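# Fold the shorts in half on the table

## Task

Using the table as the work surface, fold the shorts across their middle so one leg rests flat on top of the other with matching edges. Dropping the cloth into place is allowed. At the end the grippers must have released the cloth and moved away, and the fold has to stay in place without any help from the robot.

## Robot and tools

ROBOT. Two 6-joint arms, left_arm and right_arm, each ending in a two-finger parallel gripper. Their bases sit at (+0.047, +0.349, 0) m for left_arm and (-0.042, -0.356, 0) m for right_arm, each turned only slightly about z. Every position uses one scene frame: origin on the table top midway between the arms, +x out across the table, +z up, and left_arm on the +y side. The arm names do not refer to sides of any camera image.

JOINT ORDER for each arm, always: waist, shoulder, elbow, wrist pitch, wrist yaw, wrist roll. Stated ranges in radians: waist -2.618 to 3.054, shoulder 0.000 to 3.142, elbow 0.000 to 3.142, wrist pitch -1.571 to 1.571, wrist yaw -1.571 to 1.571, wrist roll -2.094 to 2.094. True ends may differ by up to 0.036 rad. Friction can leave a joint up to about 0.031 rad short, and very small commands may not move it at all.

GRIPPER. Fingers point along the gripper's +z and close along its y axis. The reported end_effector_position is the point between the pads, roughly 1 cm back from the fingertips; it can be off, more so at long reach.

ROW FORMAT (used by execute_actions and move). One flat list of 14 numbers, each in [-1, 1], covering both arms even if one stays still: left_arm's 6 joint values then its grip value, then right_arm's 6 joint values then its grip value. Joint values are scaled offsets, not angles: 1.0 equals 1.202 rad for waist, 1.258 shoulder, 1.238 elbow, 2.073 wrist pitch, 2.022 wrist yaw and wrist roll. The grip value is absolute: +1 fully open, -1 closed. Optionally add 12 more numbers (0 to 1) as per-joint stiffness multipliers, left_arm's six then right_arm's six; they persist until changed.

execute_actions(actions): a list of up to 15 actions; each action is a table of up to 15 rows, one row per 1/30 s step. If fewer than 15 rows are given, the last row repeats to fill 15 steps. Within an action, every row's offsets count from the joint angles at that action's start, not from the previous row; for the first action of a call, from the most recently reported angles. An empty list just returns the current state and images. An action is rejected for both arms if it would push any joint more than 0.036 rad beyond its range end; if the first action fails this, or any action is malformed, nothing in the call runs. Per step, each joint target is kept within a lead of its measured angle (0.202 waist, 0.258 shoulder, 0.238 elbow, 0.573 wrist pitch, 0.522 wrist yaw and roll), and targets are scaled back if they would put the gripper over 70 mm from where it is, so big changes need several actions.

move(target, speed, blocking): target is one row as above; its offsets count from the Joint positions in the latest result that printed them. All joints of both arms follow paths that finish together, so the gripper traces a curve; duration is clamped to 0.5 to 10 s. speed is in rad/s (0.01 to 2, default 0.5) for whichever joint has farthest to go. Paths ignore obstacles and the other arm. With blocking=false the result comes after 0.5 s while motion continues; check with wait(0) or halt with stop before sending new rows or moves. The result adds a move: line giving the ending (done, off_target, moving, held, fault), limits=held or limits=none, and each arm's joint farthest from target.

wait(seconds): 0 to 10; the arms hold their last command. stop(): brakes a running move (needs room to slow). zoom_image(camera, region): region [x0, y0, x1, y1] in image pixels, at most 504 by 504. read_manual(section): only licence texts. finished_scene(scene): pass the current scene number; irreversible, and reports whether the goal was met.

RESULTS. A state line per arm gives end_effector_position (m) and end_effector_quat_wxyz. Joint positions lists six angles in rad plus the gripper opening in m (0.093 open, 0.000 closed); Joint velocities likewise. Joint targets shows what joints are currently driven toward. grip_measured is the motor position on the -1..+1 scale: pads meet near -0.94 and each mm of object width adds about 0.0208; it keeps moving after the pads touch, so it barely shows contact. To keep a grip, keep sending the same closing number. Step readings list joint angles at some steps; HELD marks steps where an arm was held back. Other lines: joint sent to its limit, joint command not followed (clearance check altered targets), FAULT, MOTOR HOT.

CAMERAS: cam_head_left, cam_head_right, cam_high, cam_low, cam_left_wrist, cam_right_wrist, all 504x504, returned in that order, with calibration supplied.

AVOID. Arm-to-arm contact or pressing, fast impacts, pushing hard into the table or cloth, and dropping things off the table. Faster moves and targets set deeper past contact press harder. Holding loads heats motors: warning at 75 °C, a 10 s arm stop at 90 °C, and at 100 °C the arm goes limp and falls. Finish by opening both grippers and lifting clear so the fold rests on its own.

Each tool is called after "Emit:" as name(argument=value, ...), one argument or row to a line, values as JSON.

## Session

Emit:
execute_actions(
  actions=[],
)

Scene clock: 0.00 s.
left_arm: end_effector_position=(+0.2095, +0.6789, +0.1237) grip_measured=+0.993 end_effector_quat_wxyz=(-0.041, +0.951, -0.168, +0.256) | right_arm: end_effector_position=(+0.1975, -0.2015, +0.1072) grip_measured=+1.000 end_effector_quat_wxyz=(-0.100, +0.926, -0.348, -0.105)
Joint names: [waist, shoulder, elbow, wrist pitch, wrist yaw, wrist roll]
Joint positions: left_arm=[ 1.475  1.804  1.454 -1.098  0.511 -1.484  0.093] | right_arm=[ 0.329  1.625  1.247 -1.208 -0.29  -2.024  0.093]
Joint velocities: left_arm=[ 0.012 -0.002  0.017  0.022 -0.066 -0.037 -0.   ] | right_arm=[-0.012 -0.002 -0.002  0.066 -0.022  0.037  0.   ]
Joint targets: left_arm=[1.475 1.804 1.454 -1.098 0.511 -1.484] | right_arm=[0.329 1.625 1.247 -1.208 -0.290 -2.024]
Joint stiffness scale: left_arm=[1. 1. 1. 1. 1. 1.] | right_arm=[1. 1. 1. 1. 1. 1.]
camera_calibration (this result's frames):
cam_left_wrist: T_world_to_cam=[[0.31034, 0.933149, 0.181443, -0.721978], [0.513688, -0.325216, 0.793952, 0.0551184], [0.799884, -0.15319, -0.580275, 0.0849548], [0, 0, 0, 1]] pos_world=[0.127791, 0.704653, 0.136534]
cam_right_wrist: T_world_to_cam=[[0.681411, 0.724181, 0.106021, -0.00286244], [0.704718, -0.688295, 0.172111, -0.257061], [0.197613, -0.0425629, -0.979356, 0.145269], [0, 0, 0, 1]] pos_world=[0.154399, -0.168678, 0.186816]

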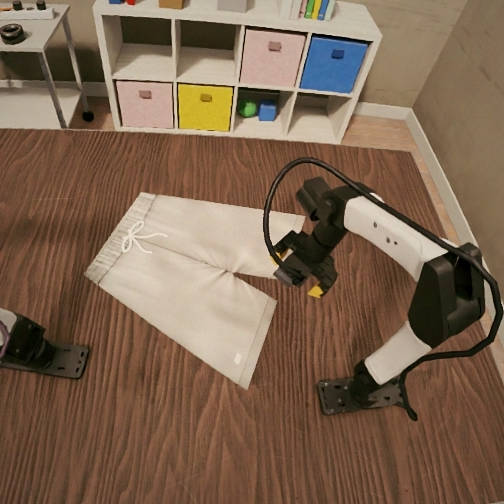

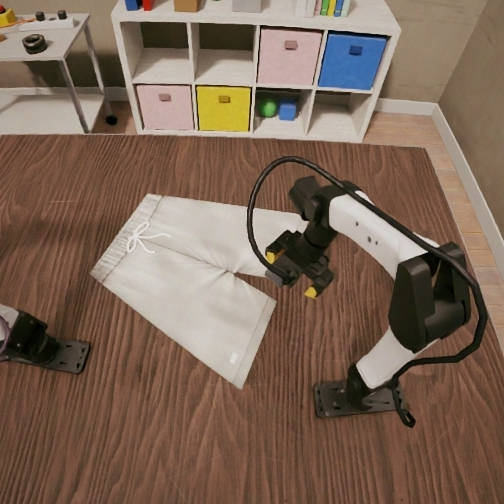

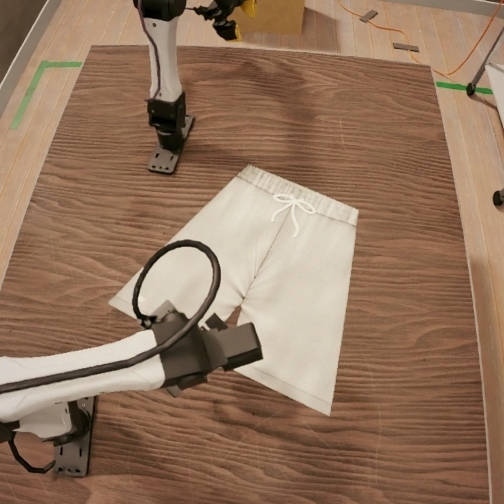

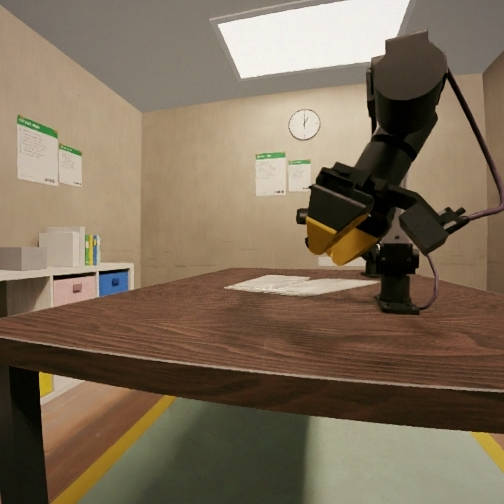

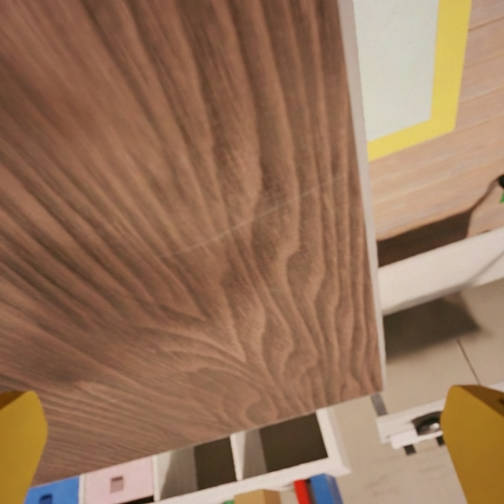

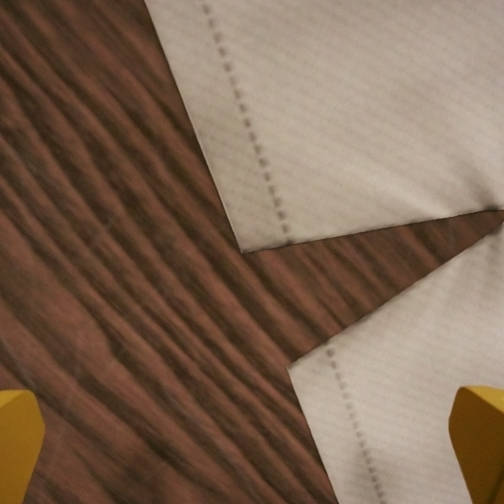

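Emit:
move(
  target=[-0.74,0.1,0.3,-0.04,-0.25,0.68,0.5,-0.07,0.2,0.45,-0.03,0.143,0.2,0.5],
  speed=1,
)

Emit:
move(
  target=[-0.74,0.39,0.355,-0.045,0,0.69,0.5,-0.08,0.5,0.47,-0.03,0,0.21,0.5],
  speed=1,
)

Scene clock: 23.50 s.
left_arm: end_effector_position=(+0.4367, +0.5340, +0.1687) grip_measured=+0.502 end_effector_quat_wxyz=(+0.157, -0.274, +0.949, +0.019) | right_arm: end_effector_position=(+0.3361, -0.2248, +0.1716) grip_measured=+0.501 end_effector_quat_wxyz=(-0.097, +0.823, -0.556, +0.065)
Joint names: [waist, shoulder, elbow, wrist pitch, wrist yaw, wrist roll]
Joint positions: left_arm=[ 0.586  1.903  1.806 -1.155  0.015 -0.115  0.069] | right_arm=[ 0.255  1.859  1.781 -1.259 -0.013 -1.624  0.069]
Joint velocities: left_arm=[-0.007  0.017 -0.002 -0.037 -0.007  0.007 -0.001] | right_arm=[-0.017  0.012 -0.012 -0.037 -0.022 -0.051 -0.   ]
Joint targets: left_arm=[0.585 1.930 1.826 -1.181 0.006 -0.109] | right_arm=[0.245 1.876 1.805 -1.270 -0.001 -1.619]
Joint stiffness scale: left_arm=[1. 1. 1. 1. 1. 1.] | right_arm=[1. 1. 1. 1. 1. 1.]
move: off_target (left_arm, right_arm); limits=none; left_arm: farthest joint: the shoulder, 0.027 radians from its target (0.126 radians at the start); right_arm: farthest joint: the elbow, 0.023 radians from its target (0.557 radians at the start)
camera_calibration (this result's frames):
cam_left_wrist: T_world_to_cam=[[0.507821, -0.859858, 0.0525532, 0.227546], [-0.857589, -0.498818, 0.125382, 0.659862], [-0.0815958, -0.108741, -0.990716, 0.337561], [0, 0, 0, 1]] pos_world=[0.477882, 0.561515, 0.239734]
cam_right_wrist: T_world_to_cam=[[0.910575, 0.342255, 0.231765, -0.271696], [0.226017, -0.88173, 0.414088, -0.305943], [0.346078, -0.324675, -0.880236, 0.0496426], [0, 0, 0, 1]] pos_world=[0.299367, -0.160652, 0.233354]

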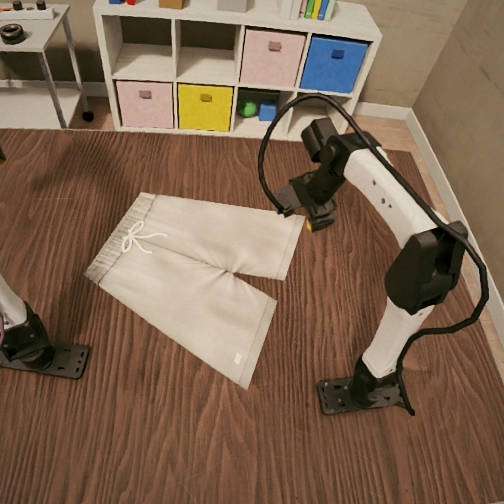

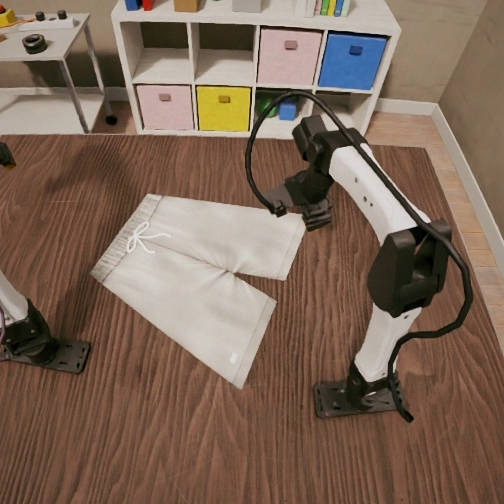

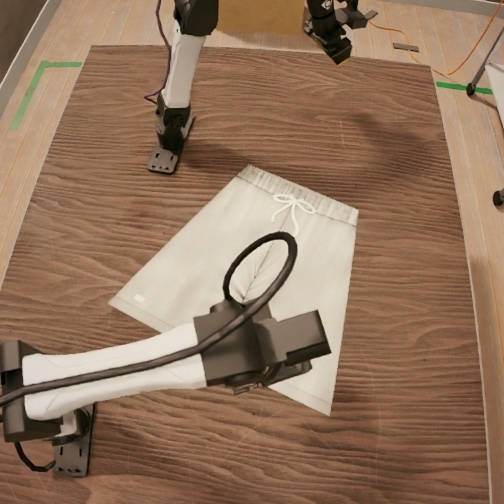

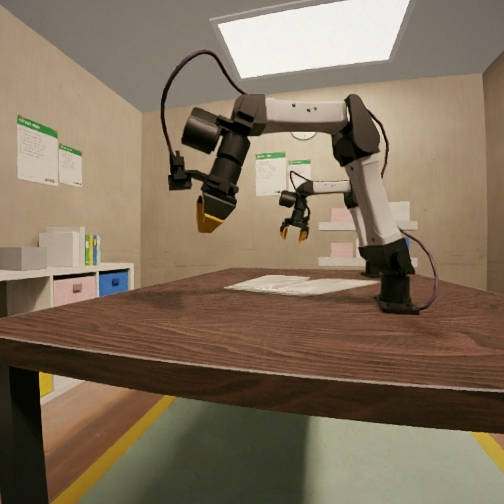

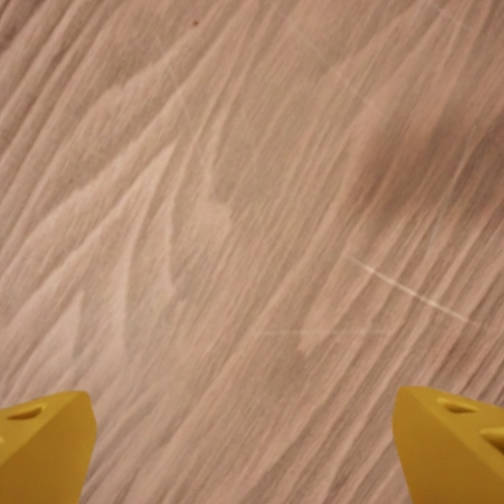

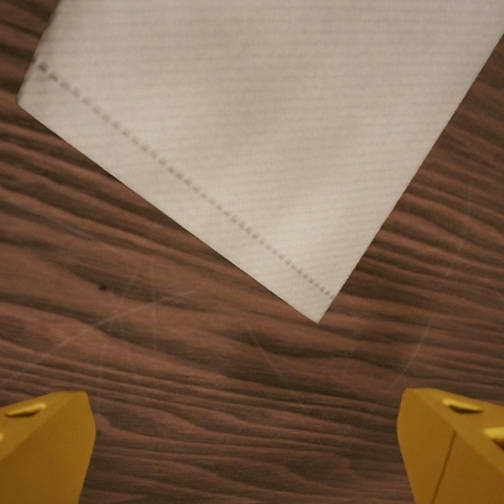

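Scene clock: 25.83 s.
left_arm: end_effector_position=(+0.5039, +0.1260, +0.0821) grip_measured=+0.502 end_effector_quat_wxyz=(+0.093, +0.755, +0.648, +0.031) | right_arm: end_effector_position=(+0.4511, -0.2324, +0.0609) grip_measured=+0.501 end_effector_quat_wxyz=(+0.056, -0.660, +0.748, -0.022)
Joint names: [waist, shoulder, elbow, wrist pitch, wrist yaw, wrist roll]
Joint positions: left_arm=[-0.311  2.373  2.224 -1.225  0.017  1.274  0.069] | right_arm=[ 0.168  2.478  2.339 -1.311 -0.013 -1.205  0.069]
Joint velocities: left_arm=[-0.007 -0.027 -0.012  0.037 -0.022 -0.037 -0.001] | right_arm=[-0.002 -0.012 -0.002 -0.037  0.051  0.095 -0.001]
Joint targets: left_arm=[-0.303 2.394 2.245 -1.248 0.015 1.280] | right_arm=[0.159 2.488 2.363 -1.322 -0.013 -1.200]
Joint stiffness scale: left_arm=[1. 1. 1. 1. 1. 1.] | right_arm=[1. 1. 1. 1. 1. 1.]
move: off_target (left_arm, right_arm); limits=none; left_arm: farthest joint: the wrist pitch, 0.023 radians from its target (0.093 radians at the start); right_arm: farthest joint: the elbow, 0.024 radians from its target (0.582 radians at the start)
camera_calibration (this result's frames):
cam_left_wrist: T_world_to_cam=[[-0.971304, 0.162272, -0.173884, 0.482208], [0.0914737, 0.929737, 0.35668, -0.152346], [0.219546, 0.330539, -0.917902, -0.000225436], [0, 0, 0, 1]] pos_world=[0.482356, 0.0634676, 0.13798]
cam_right_wrist: T_world_to_cam=[[0.983094, -0.14882, 0.106669, -0.487393], [-0.17843, -0.909401, 0.375703, -0.114499], [0.0410932, -0.388384, -0.920581, 0.0351111], [0, 0, 0, 1]] pos_world=[0.457281, -0.163022, 0.12733]

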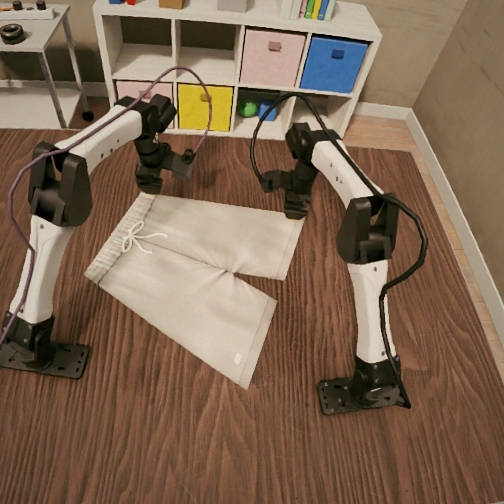

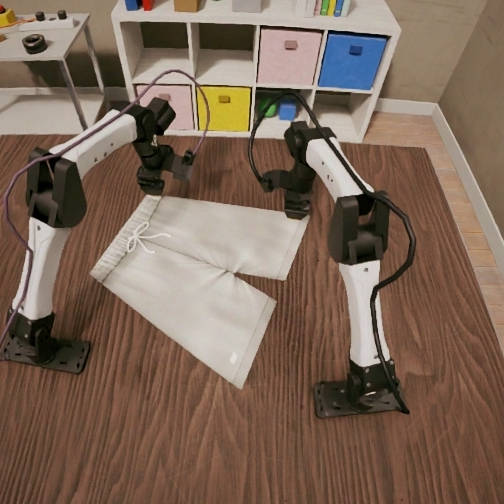

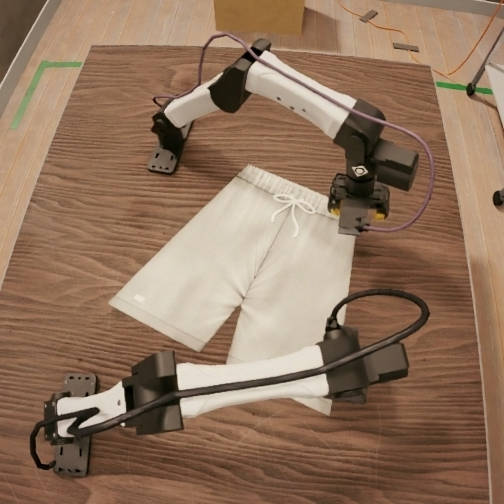

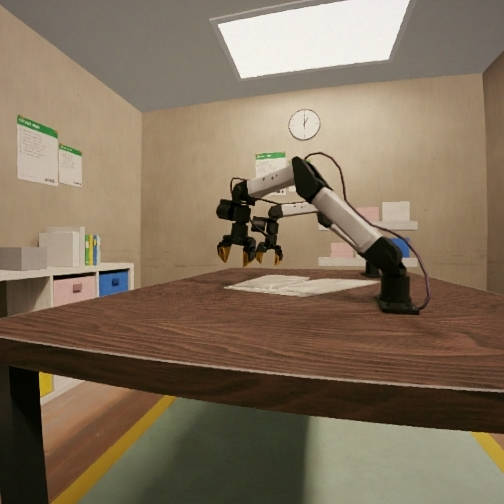

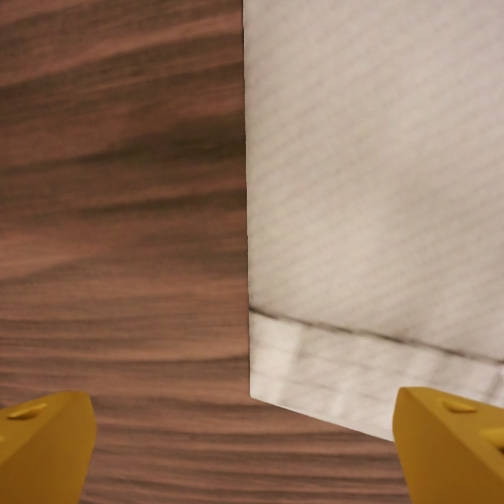

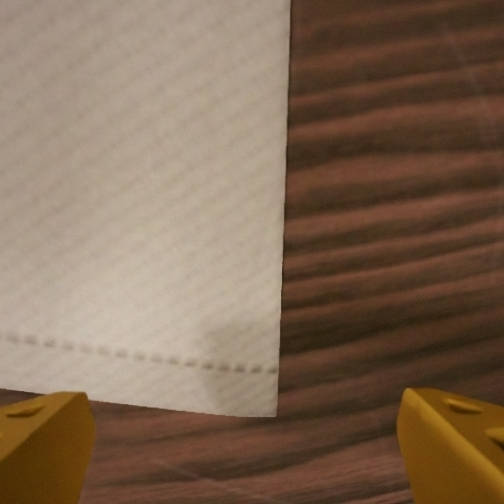

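Emit:
move(
  target=[0.035,0.13,0,-0.025,0,0,0.5,0,0.095,0,0,0,0,0.5],
  speed=0.2,
)

Emit:
execute_actions(
  actions=[
    [[0,0.03,0,0,0,0,0,0,0.03,0,0,0,0,0]],
    [[0,0.03,0,0,0,0,-0.5,0,0.03,0,0,0,0,-0.5]],
    [[0,0.03,0,0,0,0,-1,0,0.03,0,0,0,0,-1]],
  ],
)

Emit:
move(
  target=[0,-0.2,-0.15,0,0,0,-1,0,-0.2,-0.15,0,0,0,-1],
  speed=0.25,
)

Scene clock: 32.83 s.
left_arm: end_effector_position=(+0.4958, +0.1474, +0.0127) grip_measured=+0.502 end_effector_quat_wxyz=(+0.015, +0.748, +0.664, -0.003) | right_arm: end_effector_position=(+0.4432, -0.2344, +0.0101) grip_measured=+0.501 end_effector_quat_wxyz=(+0.010, -0.661, +0.750, +0.002)
Joint names: [waist, shoulder, elbow, wrist pitch, wrist yaw, wrist roll]
Joint positions: left_arm=[-0.279  2.516  2.224 -1.254  0.017  1.274  0.069] | right_arm=[ 0.168  2.583  2.339 -1.311 -0.013 -1.204  0.069]
Joint velocities: left_arm=[-0.007  0.002  0.007 -0.022 -0.051 -0.066 -0.001] | right_arm=[-0.002  0.007  0.007  0.022  0.007 -0.051  0.   ]
Joint targets: left_arm=[-0.269 2.537 2.224 -1.277 0.017 1.274] | right_arm=[0.168 2.598 2.339 -1.311 -0.013 -1.204]
Joint stiffness scale: left_arm=[1. 1. 1. 1. 1. 1.] | right_arm=[1. 1. 1. 1. 1. 1.]
move: off_target (left_arm); limits=none; left_arm: farthest joint: the wrist pitch, 0.023 radians from its target (0.051 radians at the start); right_arm: farthest joint: the shoulder, 0.015 radians from its target (0.119 radians at the start)
camera_calibration (this result's frames):
cam_left_wrist: T_world_to_cam=[[-0.990405, 0.137822, -0.0101254, 0.469832], [0.121887, 0.905719, 0.405977, -0.158881], [0.0651233, 0.400847, -0.913827, -0.00305501], [0, 0, 0, 1]] pos_world=[0.484889, 0.0803728, 0.0664674]
cam_right_wrist: T_world_to_cam=[[0.988978, -0.147739, 0.00982107, -0.47582], [-0.138481, -0.899455, 0.414491, -0.114363], [-0.0524028, -0.411283, -0.91, 0.0238513], [0, 0, 0, 1]] pos_world=[0.455988, -0.163352, 0.0737803]

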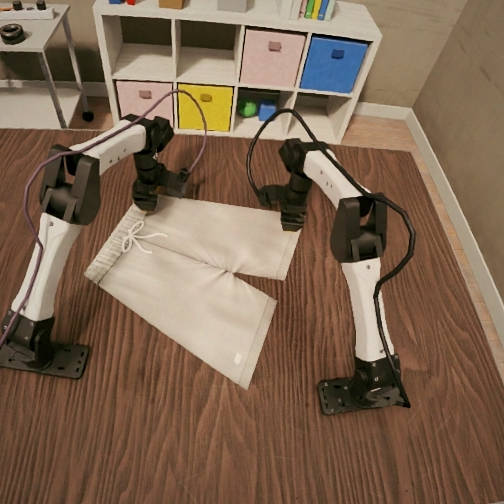

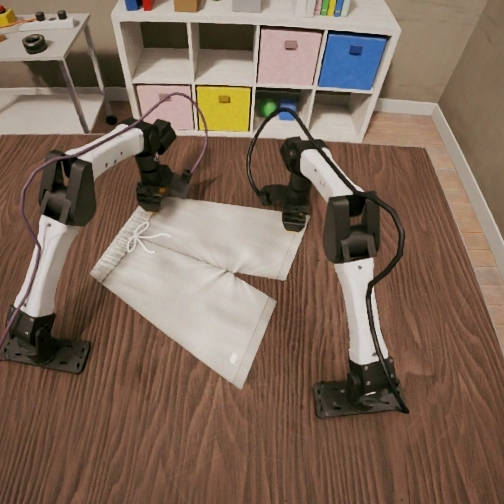

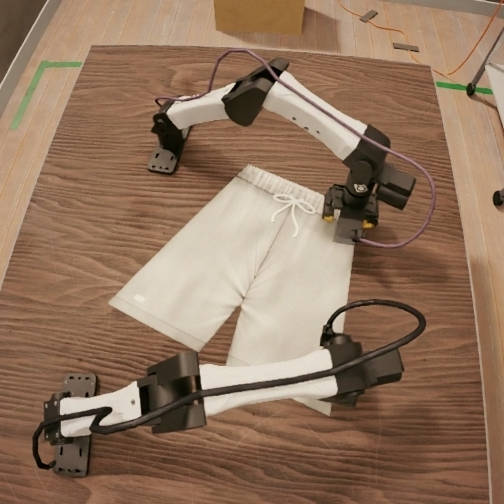

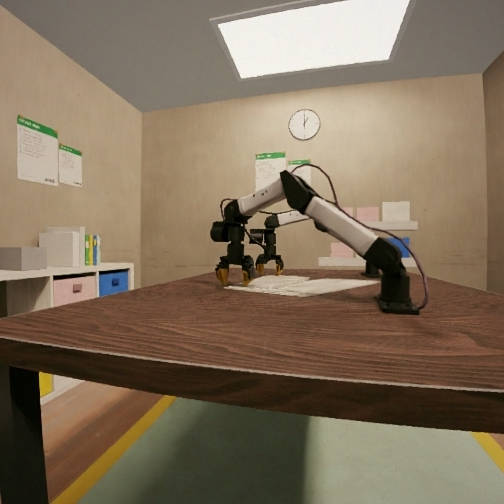

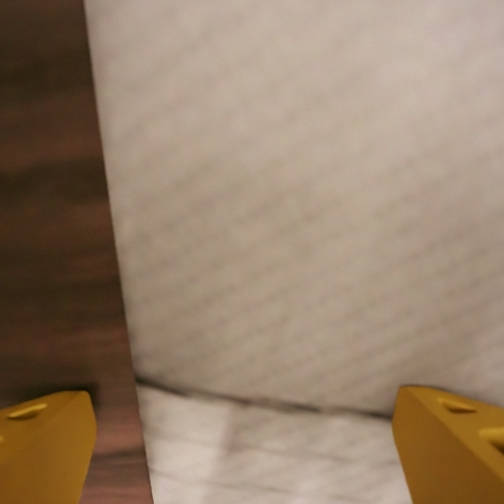

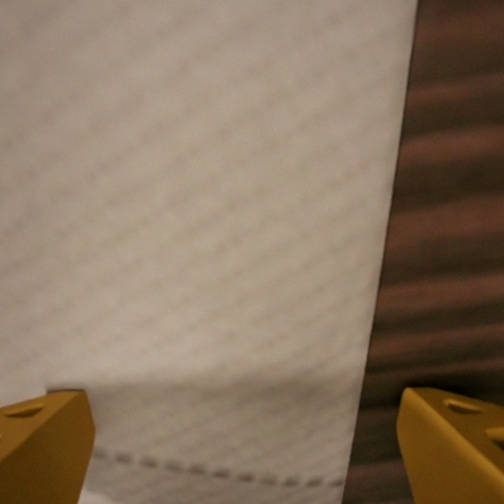

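Scene clock: 34.33 s.
left_arm: end_effector_position=(+0.4951, +0.1475, +0.0113) grip_measured=-0.999 end_effector_quat_wxyz=(+0.013, +0.748, +0.664, -0.004) | right_arm: end_effector_position=(+0.4391, -0.2346, +0.0090) grip_measured=-0.987 end_effector_quat_wxyz=(+0.003, -0.661, +0.750, +0.008)
Joint names: [waist, shoulder, elbow, wrist pitch, wrist yaw, wrist roll]
Joint positions: left_arm=[-0.279  2.519  2.224 -1.256  0.019  1.274  0.   ] | right_arm=[ 0.168  2.585  2.339 -1.327 -0.017 -1.204  0.   ]
Joint velocities: left_arm=[ 0.017 -0.017  0.012 -0.037 -0.037 -0.007  0.   ] | right_arm=[-0.017  0.002 -0.012  0.081  0.051  0.037  0.   ]
Joint targets: left_arm=[-0.279 2.555 2.224 -1.256 0.019 1.274] | right_arm=[0.168 2.623 2.339 -1.326 -0.017 -1.204]
Joint stiffness scale: left_arm=[1. 1. 1. 1. 1. 1.] | right_arm=[1. 1. 1. 1. 1. 1.]
Step readings (joint positions; steps 1 to 15: 1st action; 16 to 30: 2nd action; 31 to 45: 3rd action):
0: left_arm=[-0.279 2.516 2.224 -1.254 0.017 1.274] | right_arm=[0.168 2.583 2.339 -1.311 -0.013 -1.204]
1: left_arm=[-0.279 2.517 2.224 -1.254 0.017 1.274] | right_arm=[0.168 2.584 2.339 -1.311 -0.013 -1.204]
2: left_arm=[-0.279 2.517 2.224 -1.254 0.017 1.274] | right_arm=[0.168 2.585 2.339 -1.312 -0.013 -1.204]
4: left_arm=[-0.279 2.518 2.224 -1.255 0.018 1.274] | right_arm=[0.168 2.585 2.339 -1.319 -0.015 -1.204]
8: left_arm=[-0.279 2.518 2.224 -1.255 0.018 1.274] | right_arm=[0.168 2.585 2.339 -1.320 -0.016 -1.204]
15: left_arm=[-0.279 2.518 2.224 -1.255 0.018 1.274] | right_arm=[0.168 2.585 2.339 -1.320 -0.016 -1.204]
16: left_arm=[-0.279 2.518 2.224 -1.255 0.018 1.274] | right_arm=[0.168 2.585 2.339 -1.321 -0.017 -1.204]
17: left_arm=[-0.279 2.518 2.224 -1.256 0.019 1.274] | right_arm=[0.168 2.585 2.339 -1.325 -0.017 -1.204]
19: left_arm=[-0.279 2.518 2.224 -1.256 0.019 1.274] | right_arm=[0.168 2.585 2.339 -1.326 -0.017 -1.204]
23: left_arm=[-0.279 2.518 2.224 -1.256 0.019 1.274] | right_arm=[0.168 2.585 2.339 -1.326 -0.017 -1.204]
30: left_arm=[-0.279 2.518 2.224 -1.256 0.019 1.274] | right_arm=[0.168 2.585 2.339 -1.326 -0.017 -1.204]
31: left_arm=[-0.279 2.518 2.224 -1.256 0.019 1.274] | right_arm=[0.168 2.585 2.339 -1.327 -0.017 -1.204]
32: left_arm=[-0.279 2.518 2.224 -1.256 0.019 1.274] | right_arm=[0.168 2.585 2.339 -1.327 -0.017 -1.204]
34: left_arm=[-0.279 2.519 2.224 -1.256 0.019 1.274] | right_arm=[0.168 2.585 2.339 -1.327 -0.017 -1.204]
38: left_arm=[-0.279 2.519 2.224 -1.256 0.019 1.274] | right_arm=[0.168 2.585 2.339 -1.327 -0.017 -1.204]
45: Joint positions above
camera_calibration (this result's frames):
cam_left_wrist: T_world_to_cam=[[-0.990438, 0.137854, -0.00540947, 0.46907], [0.123798, 0.905391, 0.40613, -0.159198], [0.0608843, 0.401577, -0.913799, -0.00237777], [0, 0, 0, 1]] pos_world=[0.484437, 0.080428, 0.0650197]
cam_right_wrist: T_world_to_cam=[[0.988994, -0.147708, -0.00850434, -0.471625], [-0.130762, -0.89953, 0.41683, -0.11809], [-0.069219, -0.411131, -0.908944, 0.0299503], [0, 0, 0, 1]] pos_world=[0.453066, -0.163575, 0.0724358]

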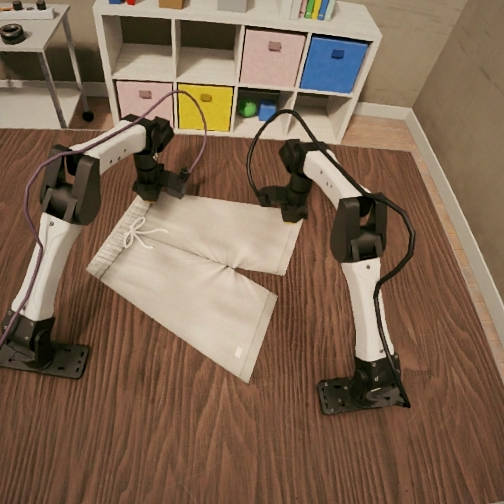

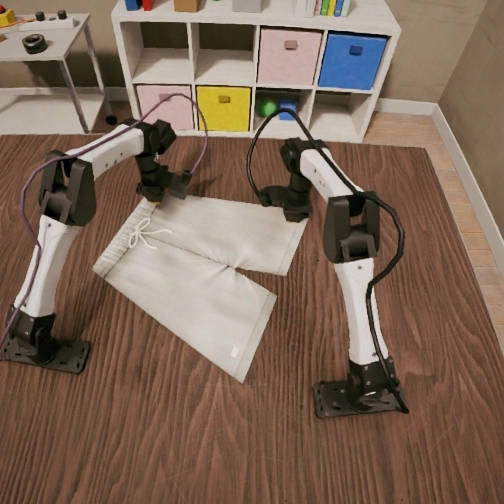

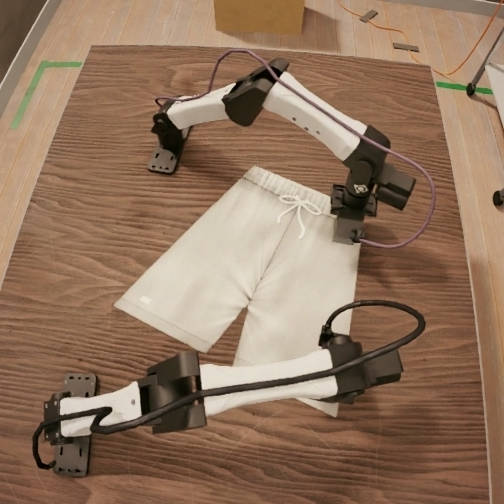

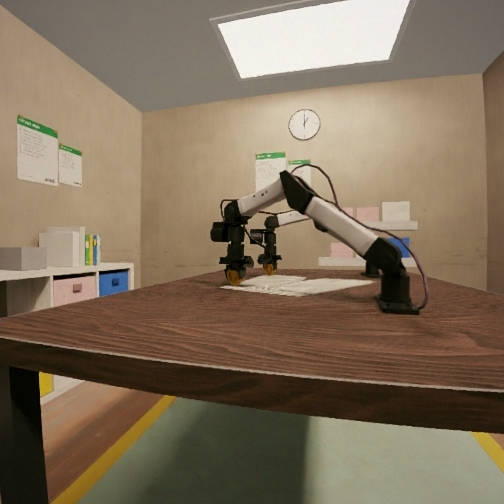

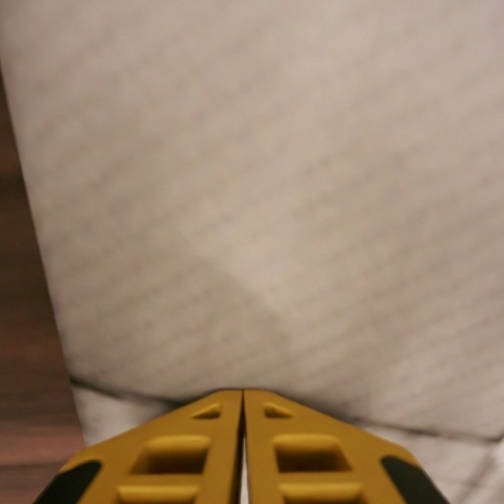

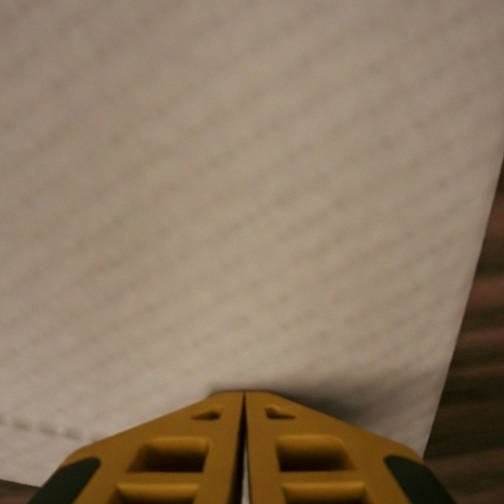

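Scene clock: 35.73 s.
left_arm: end_effector_position=(+0.4761, +0.1558, +0.0859) grip_measured=-0.999 end_effector_quat_wxyz=(+0.058, +0.747, +0.662, +0.016) | right_arm: end_effector_position=(+0.4202, -0.2392, +0.0830) grip_measured=-0.987 end_effector_quat_wxyz=(+0.043, -0.661, +0.749, -0.013)
Joint names: [waist, shoulder, elbow, wrist pitch, wrist yaw, wrist roll]
Joint positions: left_arm=[-0.279  2.27   2.073 -1.256  0.019  1.274  0.   ] | right_arm=[ 0.168  2.34   2.183 -1.325 -0.017 -1.204  0.   ]
Joint velocities: left_arm=[-0.012  0.007 -0.002  0.007  0.037  0.007  0.   ] | right_arm=[-0.022 -0.002  0.012 -0.051  0.022 -0.022  0.   ]
Joint targets: left_arm=[-0.279 2.268 2.038 -1.256 0.019 1.274] | right_arm=[0.168 2.333 2.153 -1.327 -0.017 -1.204]
Joint stiffness scale: left_arm=[1. 1. 1. 1. 1. 1.] | right_arm=[1. 1. 1. 1. 1. 1.]
move: off_target (left_arm, right_arm); limits=none; left_arm: farthest joint: the elbow, 0.035 radians from its target (0.186 radians at the start); right_arm: farthest joint: the elbow, 0.030 radians from its target (0.186 radians at the start)
camera_calibration (this result's frames):
cam_left_wrist: T_world_to_cam=[[-0.985693, 0.135761, -0.099895, 0.455736], [0.0884016, 0.921003, 0.379392, -0.178027], [0.14351, 0.365133, -0.919828, 0.0305063], [0, 0, 0, 1]] pos_world=[0.460575, 0.0909531, 0.141128]
cam_right_wrist: T_world_to_cam=[[0.986015, -0.14844, 0.075769, -0.458915], [-0.16624, -0.908243, 0.384003, -0.140025], [0.0118154, -0.391229, -0.920218, 0.0656288], [0, 0, 0, 1]] pos_world=[0.428444, -0.169622, 0.148934]

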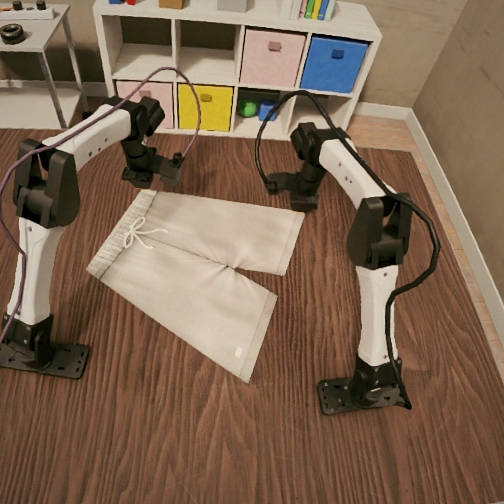

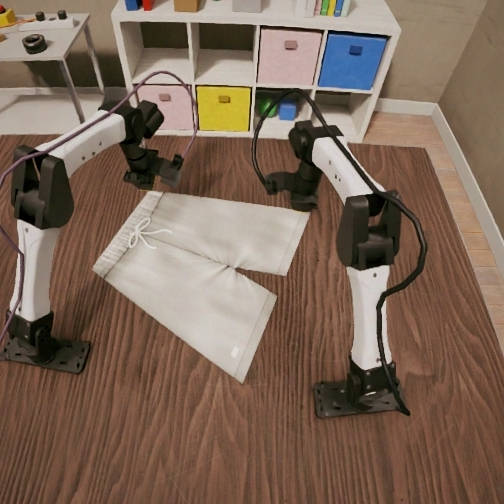

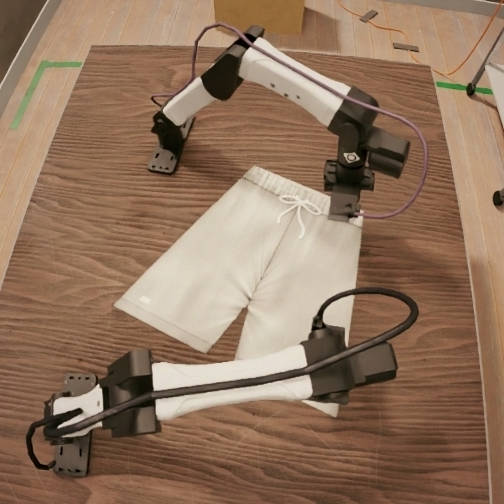

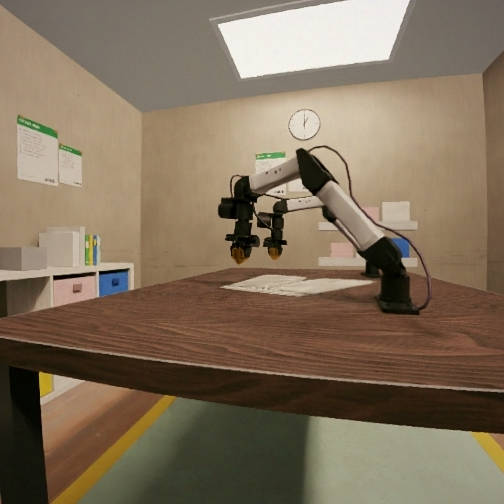

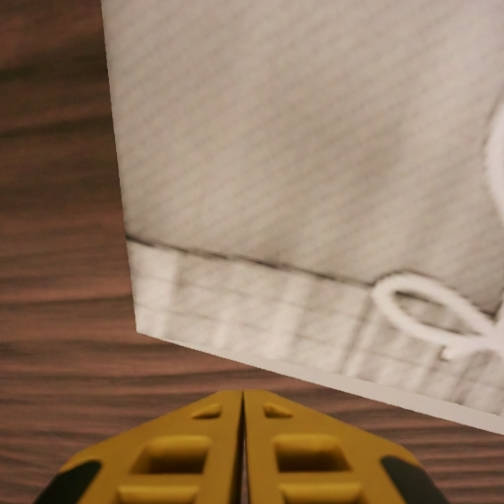

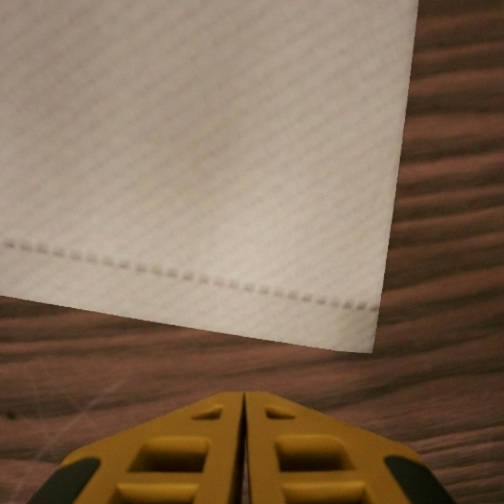

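Emit:
move(
  target=[0,0.22,0.14,0,0,0,-1,0,0.215,0.145,0,0,0,-1],
  speed=0.25,
)

Emit:
move(
  target=[-0.085,-0.245,-0.49,0.115,0,0,-1,0.053,-0.297,-0.58,0.15,0,0,-1],
  speed=0.35,
)

Scene clock: 46.10 s.
left_arm: end_effector_position=(+0.4963, +0.1469, +0.0127) grip_measured=-0.999 end_effector_quat_wxyz=(+0.016, +0.748, +0.664, -0.003) | right_arm: end_effector_position=(+0.4397, -0.2345, +0.0091) grip_measured=-0.987 end_effector_quat_wxyz=(+0.004, -0.661, +0.750, +0.008)
Joint names: [waist, shoulder, elbow, wrist pitch, wrist yaw, wrist roll]
Joint positions: left_arm=[-0.279  2.519  2.23  -1.256  0.019  1.274  0.   ] | right_arm=[ 0.168  2.587  2.343 -1.327 -0.017 -1.204  0.   ]
Joint velocities: left_arm=[ 0.007 -0.012 -0.022  0.007 -0.11   0.007  0.   ] | right_arm=[-0.027 -0.002 -0.017  0.022 -0.022  0.066  0.   ]
Joint targets: left_arm=[-0.279 2.546 2.247 -1.256 0.019 1.274] | right_arm=[0.168 2.610 2.363 -1.325 -0.017 -1.204]
Joint stiffness scale: left_arm=[1. 1. 1. 1. 1. 1.] | right_arm=[1. 1. 1. 1. 1. 1.]
move: off_target (left_arm, right_arm); limits=none; left_arm: farthest joint: the shoulder, 0.028 radians from its target (0.277 radians at the start); right_arm: farthest joint: the shoulder, 0.023 radians from its target (0.271 radians at the start)
camera_calibration (this result's frames):
cam_left_wrist: T_world_to_cam=[[-0.990399, 0.137837, -0.0105462, 0.470443], [0.121817, 0.906264, 0.404778, -0.158578], [0.0653509, 0.399607, -0.914354, -0.00280827], [0, 0, 0, 1]] pos_world=[0.485427, 0.0799915, 0.0665825]
cam_right_wrist: T_world_to_cam=[[0.989006, -0.147705, -0.00709254, -0.472231], [-0.131379, -0.899681, 0.416309, -0.117693], [-0.0678719, -0.4108, -0.909196, 0.0296788], [0, 0, 0, 1]] pos_world=[0.453592, -0.163445, 0.0726313]

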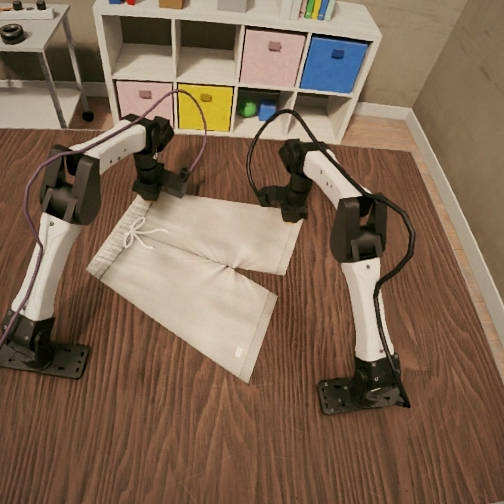

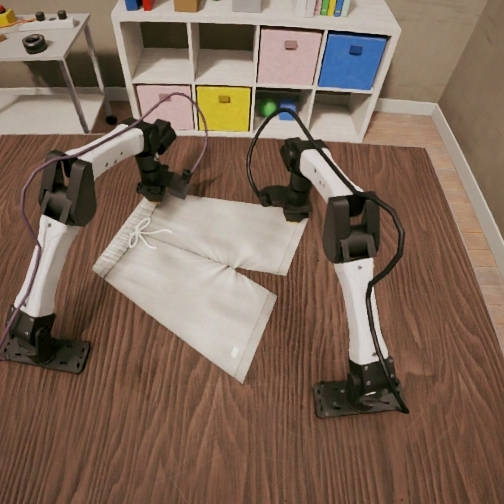

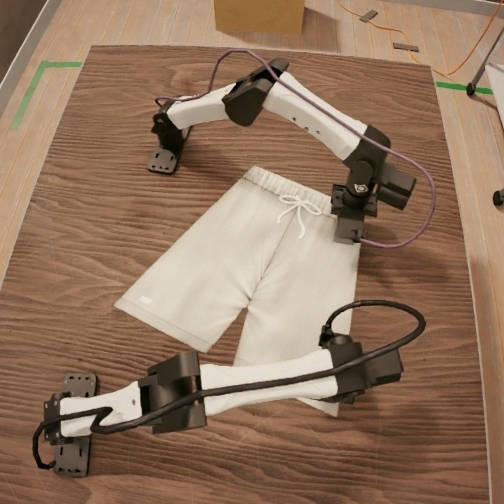

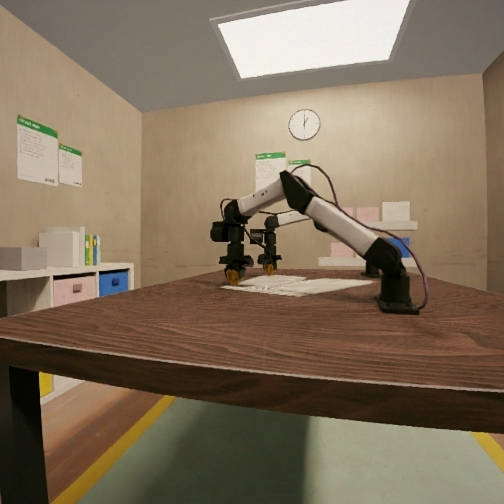

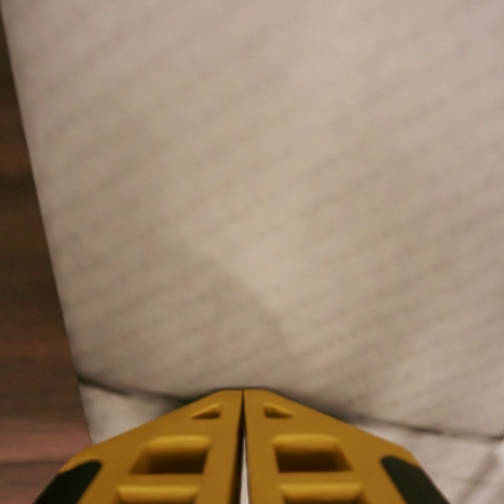

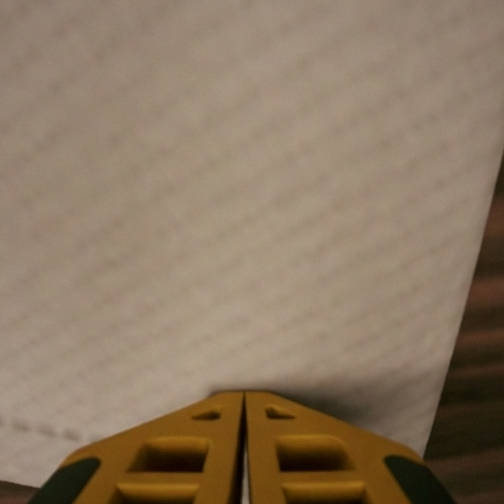

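Scene clock: 48.53 s.
left_arm: end_effector_position=(+0.4138, +0.1445, +0.0104) grip_measured=-0.999 end_effector_quat_wxyz=(+0.007, +0.776, +0.631, -0.004) | right_arm: end_effector_position=(+0.3611, -0.2327, +0.0085) grip_measured=-0.987 end_effector_quat_wxyz=(+0.010, -0.680, +0.734, +0.004)
Joint names: [waist, shoulder, elbow, wrist pitch, wrist yaw, wrist roll]
Joint positions: left_arm=[-0.366  2.203  1.667 -1.024  0.013  1.274  0.   ] | right_arm=[ 0.217  2.207  1.665 -1.014 -0.015 -1.204  0.   ]
Joint velocities: left_arm=[-0.027 -0.007 -0.012 -0.022  0.051 -0.022  0.   ] | right_arm=[ 0.012  0.007  0.007 -0.022  0.037 -0.037  0.   ]
Joint targets: left_arm=[-0.382 2.211 1.623 -1.018 0.019 1.274] | right_arm=[0.231 2.214 1.625 -1.017 -0.017 -1.204]
Joint stiffness scale: left_arm=[1. 1. 1. 1. 1. 1.] | right_arm=[1. 1. 1. 1. 1. 1.]
move: off_target (left_arm, right_arm); limits=none; left_arm: farthest joint: the elbow, 0.044 radians from its target (0.607 radians at the start); right_arm: farthest joint: the elbow, 0.040 radians from its target (0.718 radians at the start)
camera_calibration (this result's frames):
cam_left_wrist: T_world_to_cam=[[-0.974746, 0.223302, 0.00266928, 0.369995], [0.204414, 0.887356, 0.413296, -0.176892], [0.0899211, 0.403404, -0.910593, -0.00932261], [0, 0, 0, 1]] pos_world=[0.397649, 0.0781068, 0.0636322]
cam_right_wrist: T_world_to_cam=[[0.995068, -0.0988906, 0.00774935, -0.385235], [-0.0932629, -0.906105, 0.412645, -0.141436], [-0.033785, -0.411333, -0.910859, 0.012041], [0, 0, 0, 1]] pos_world=[0.370551, -0.1613, 0.072316]

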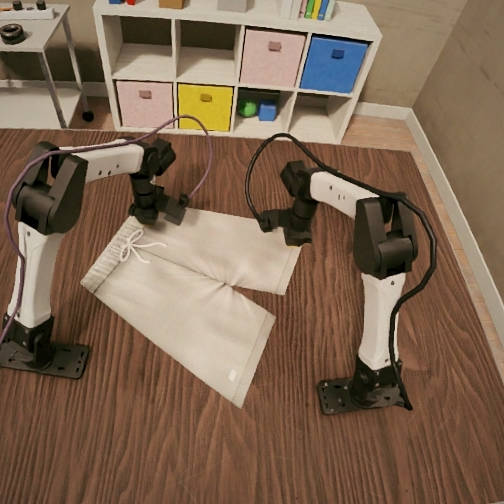

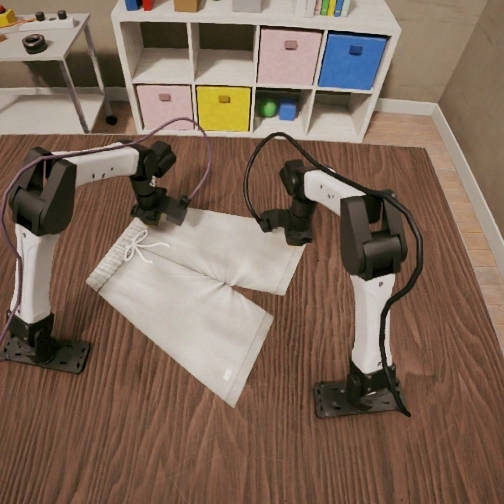

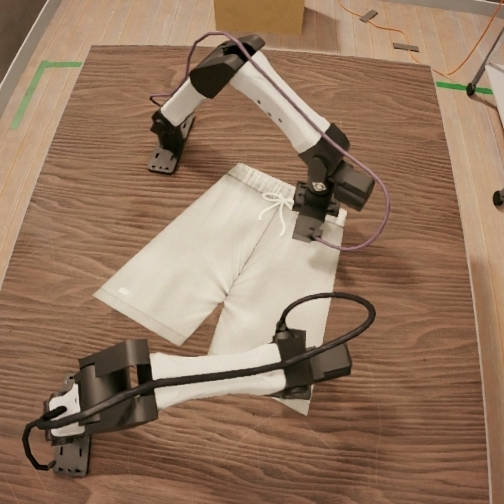

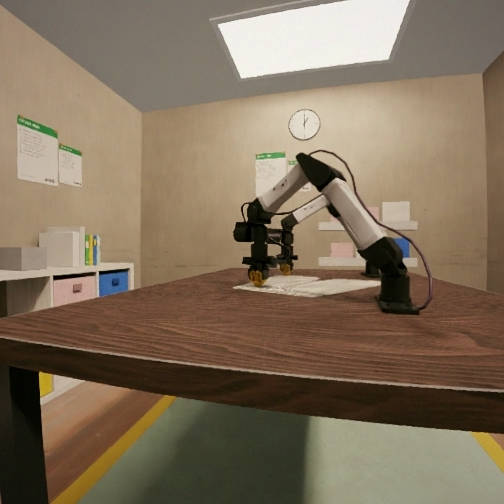

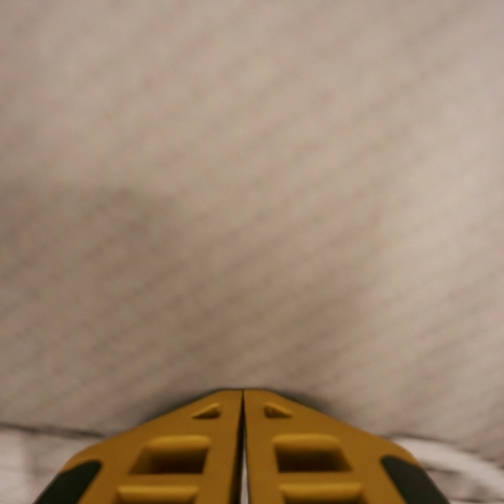

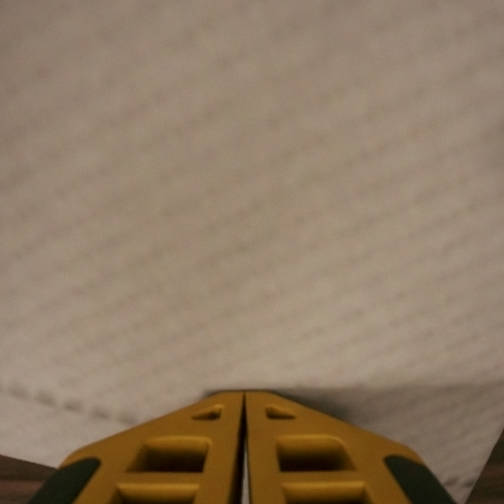

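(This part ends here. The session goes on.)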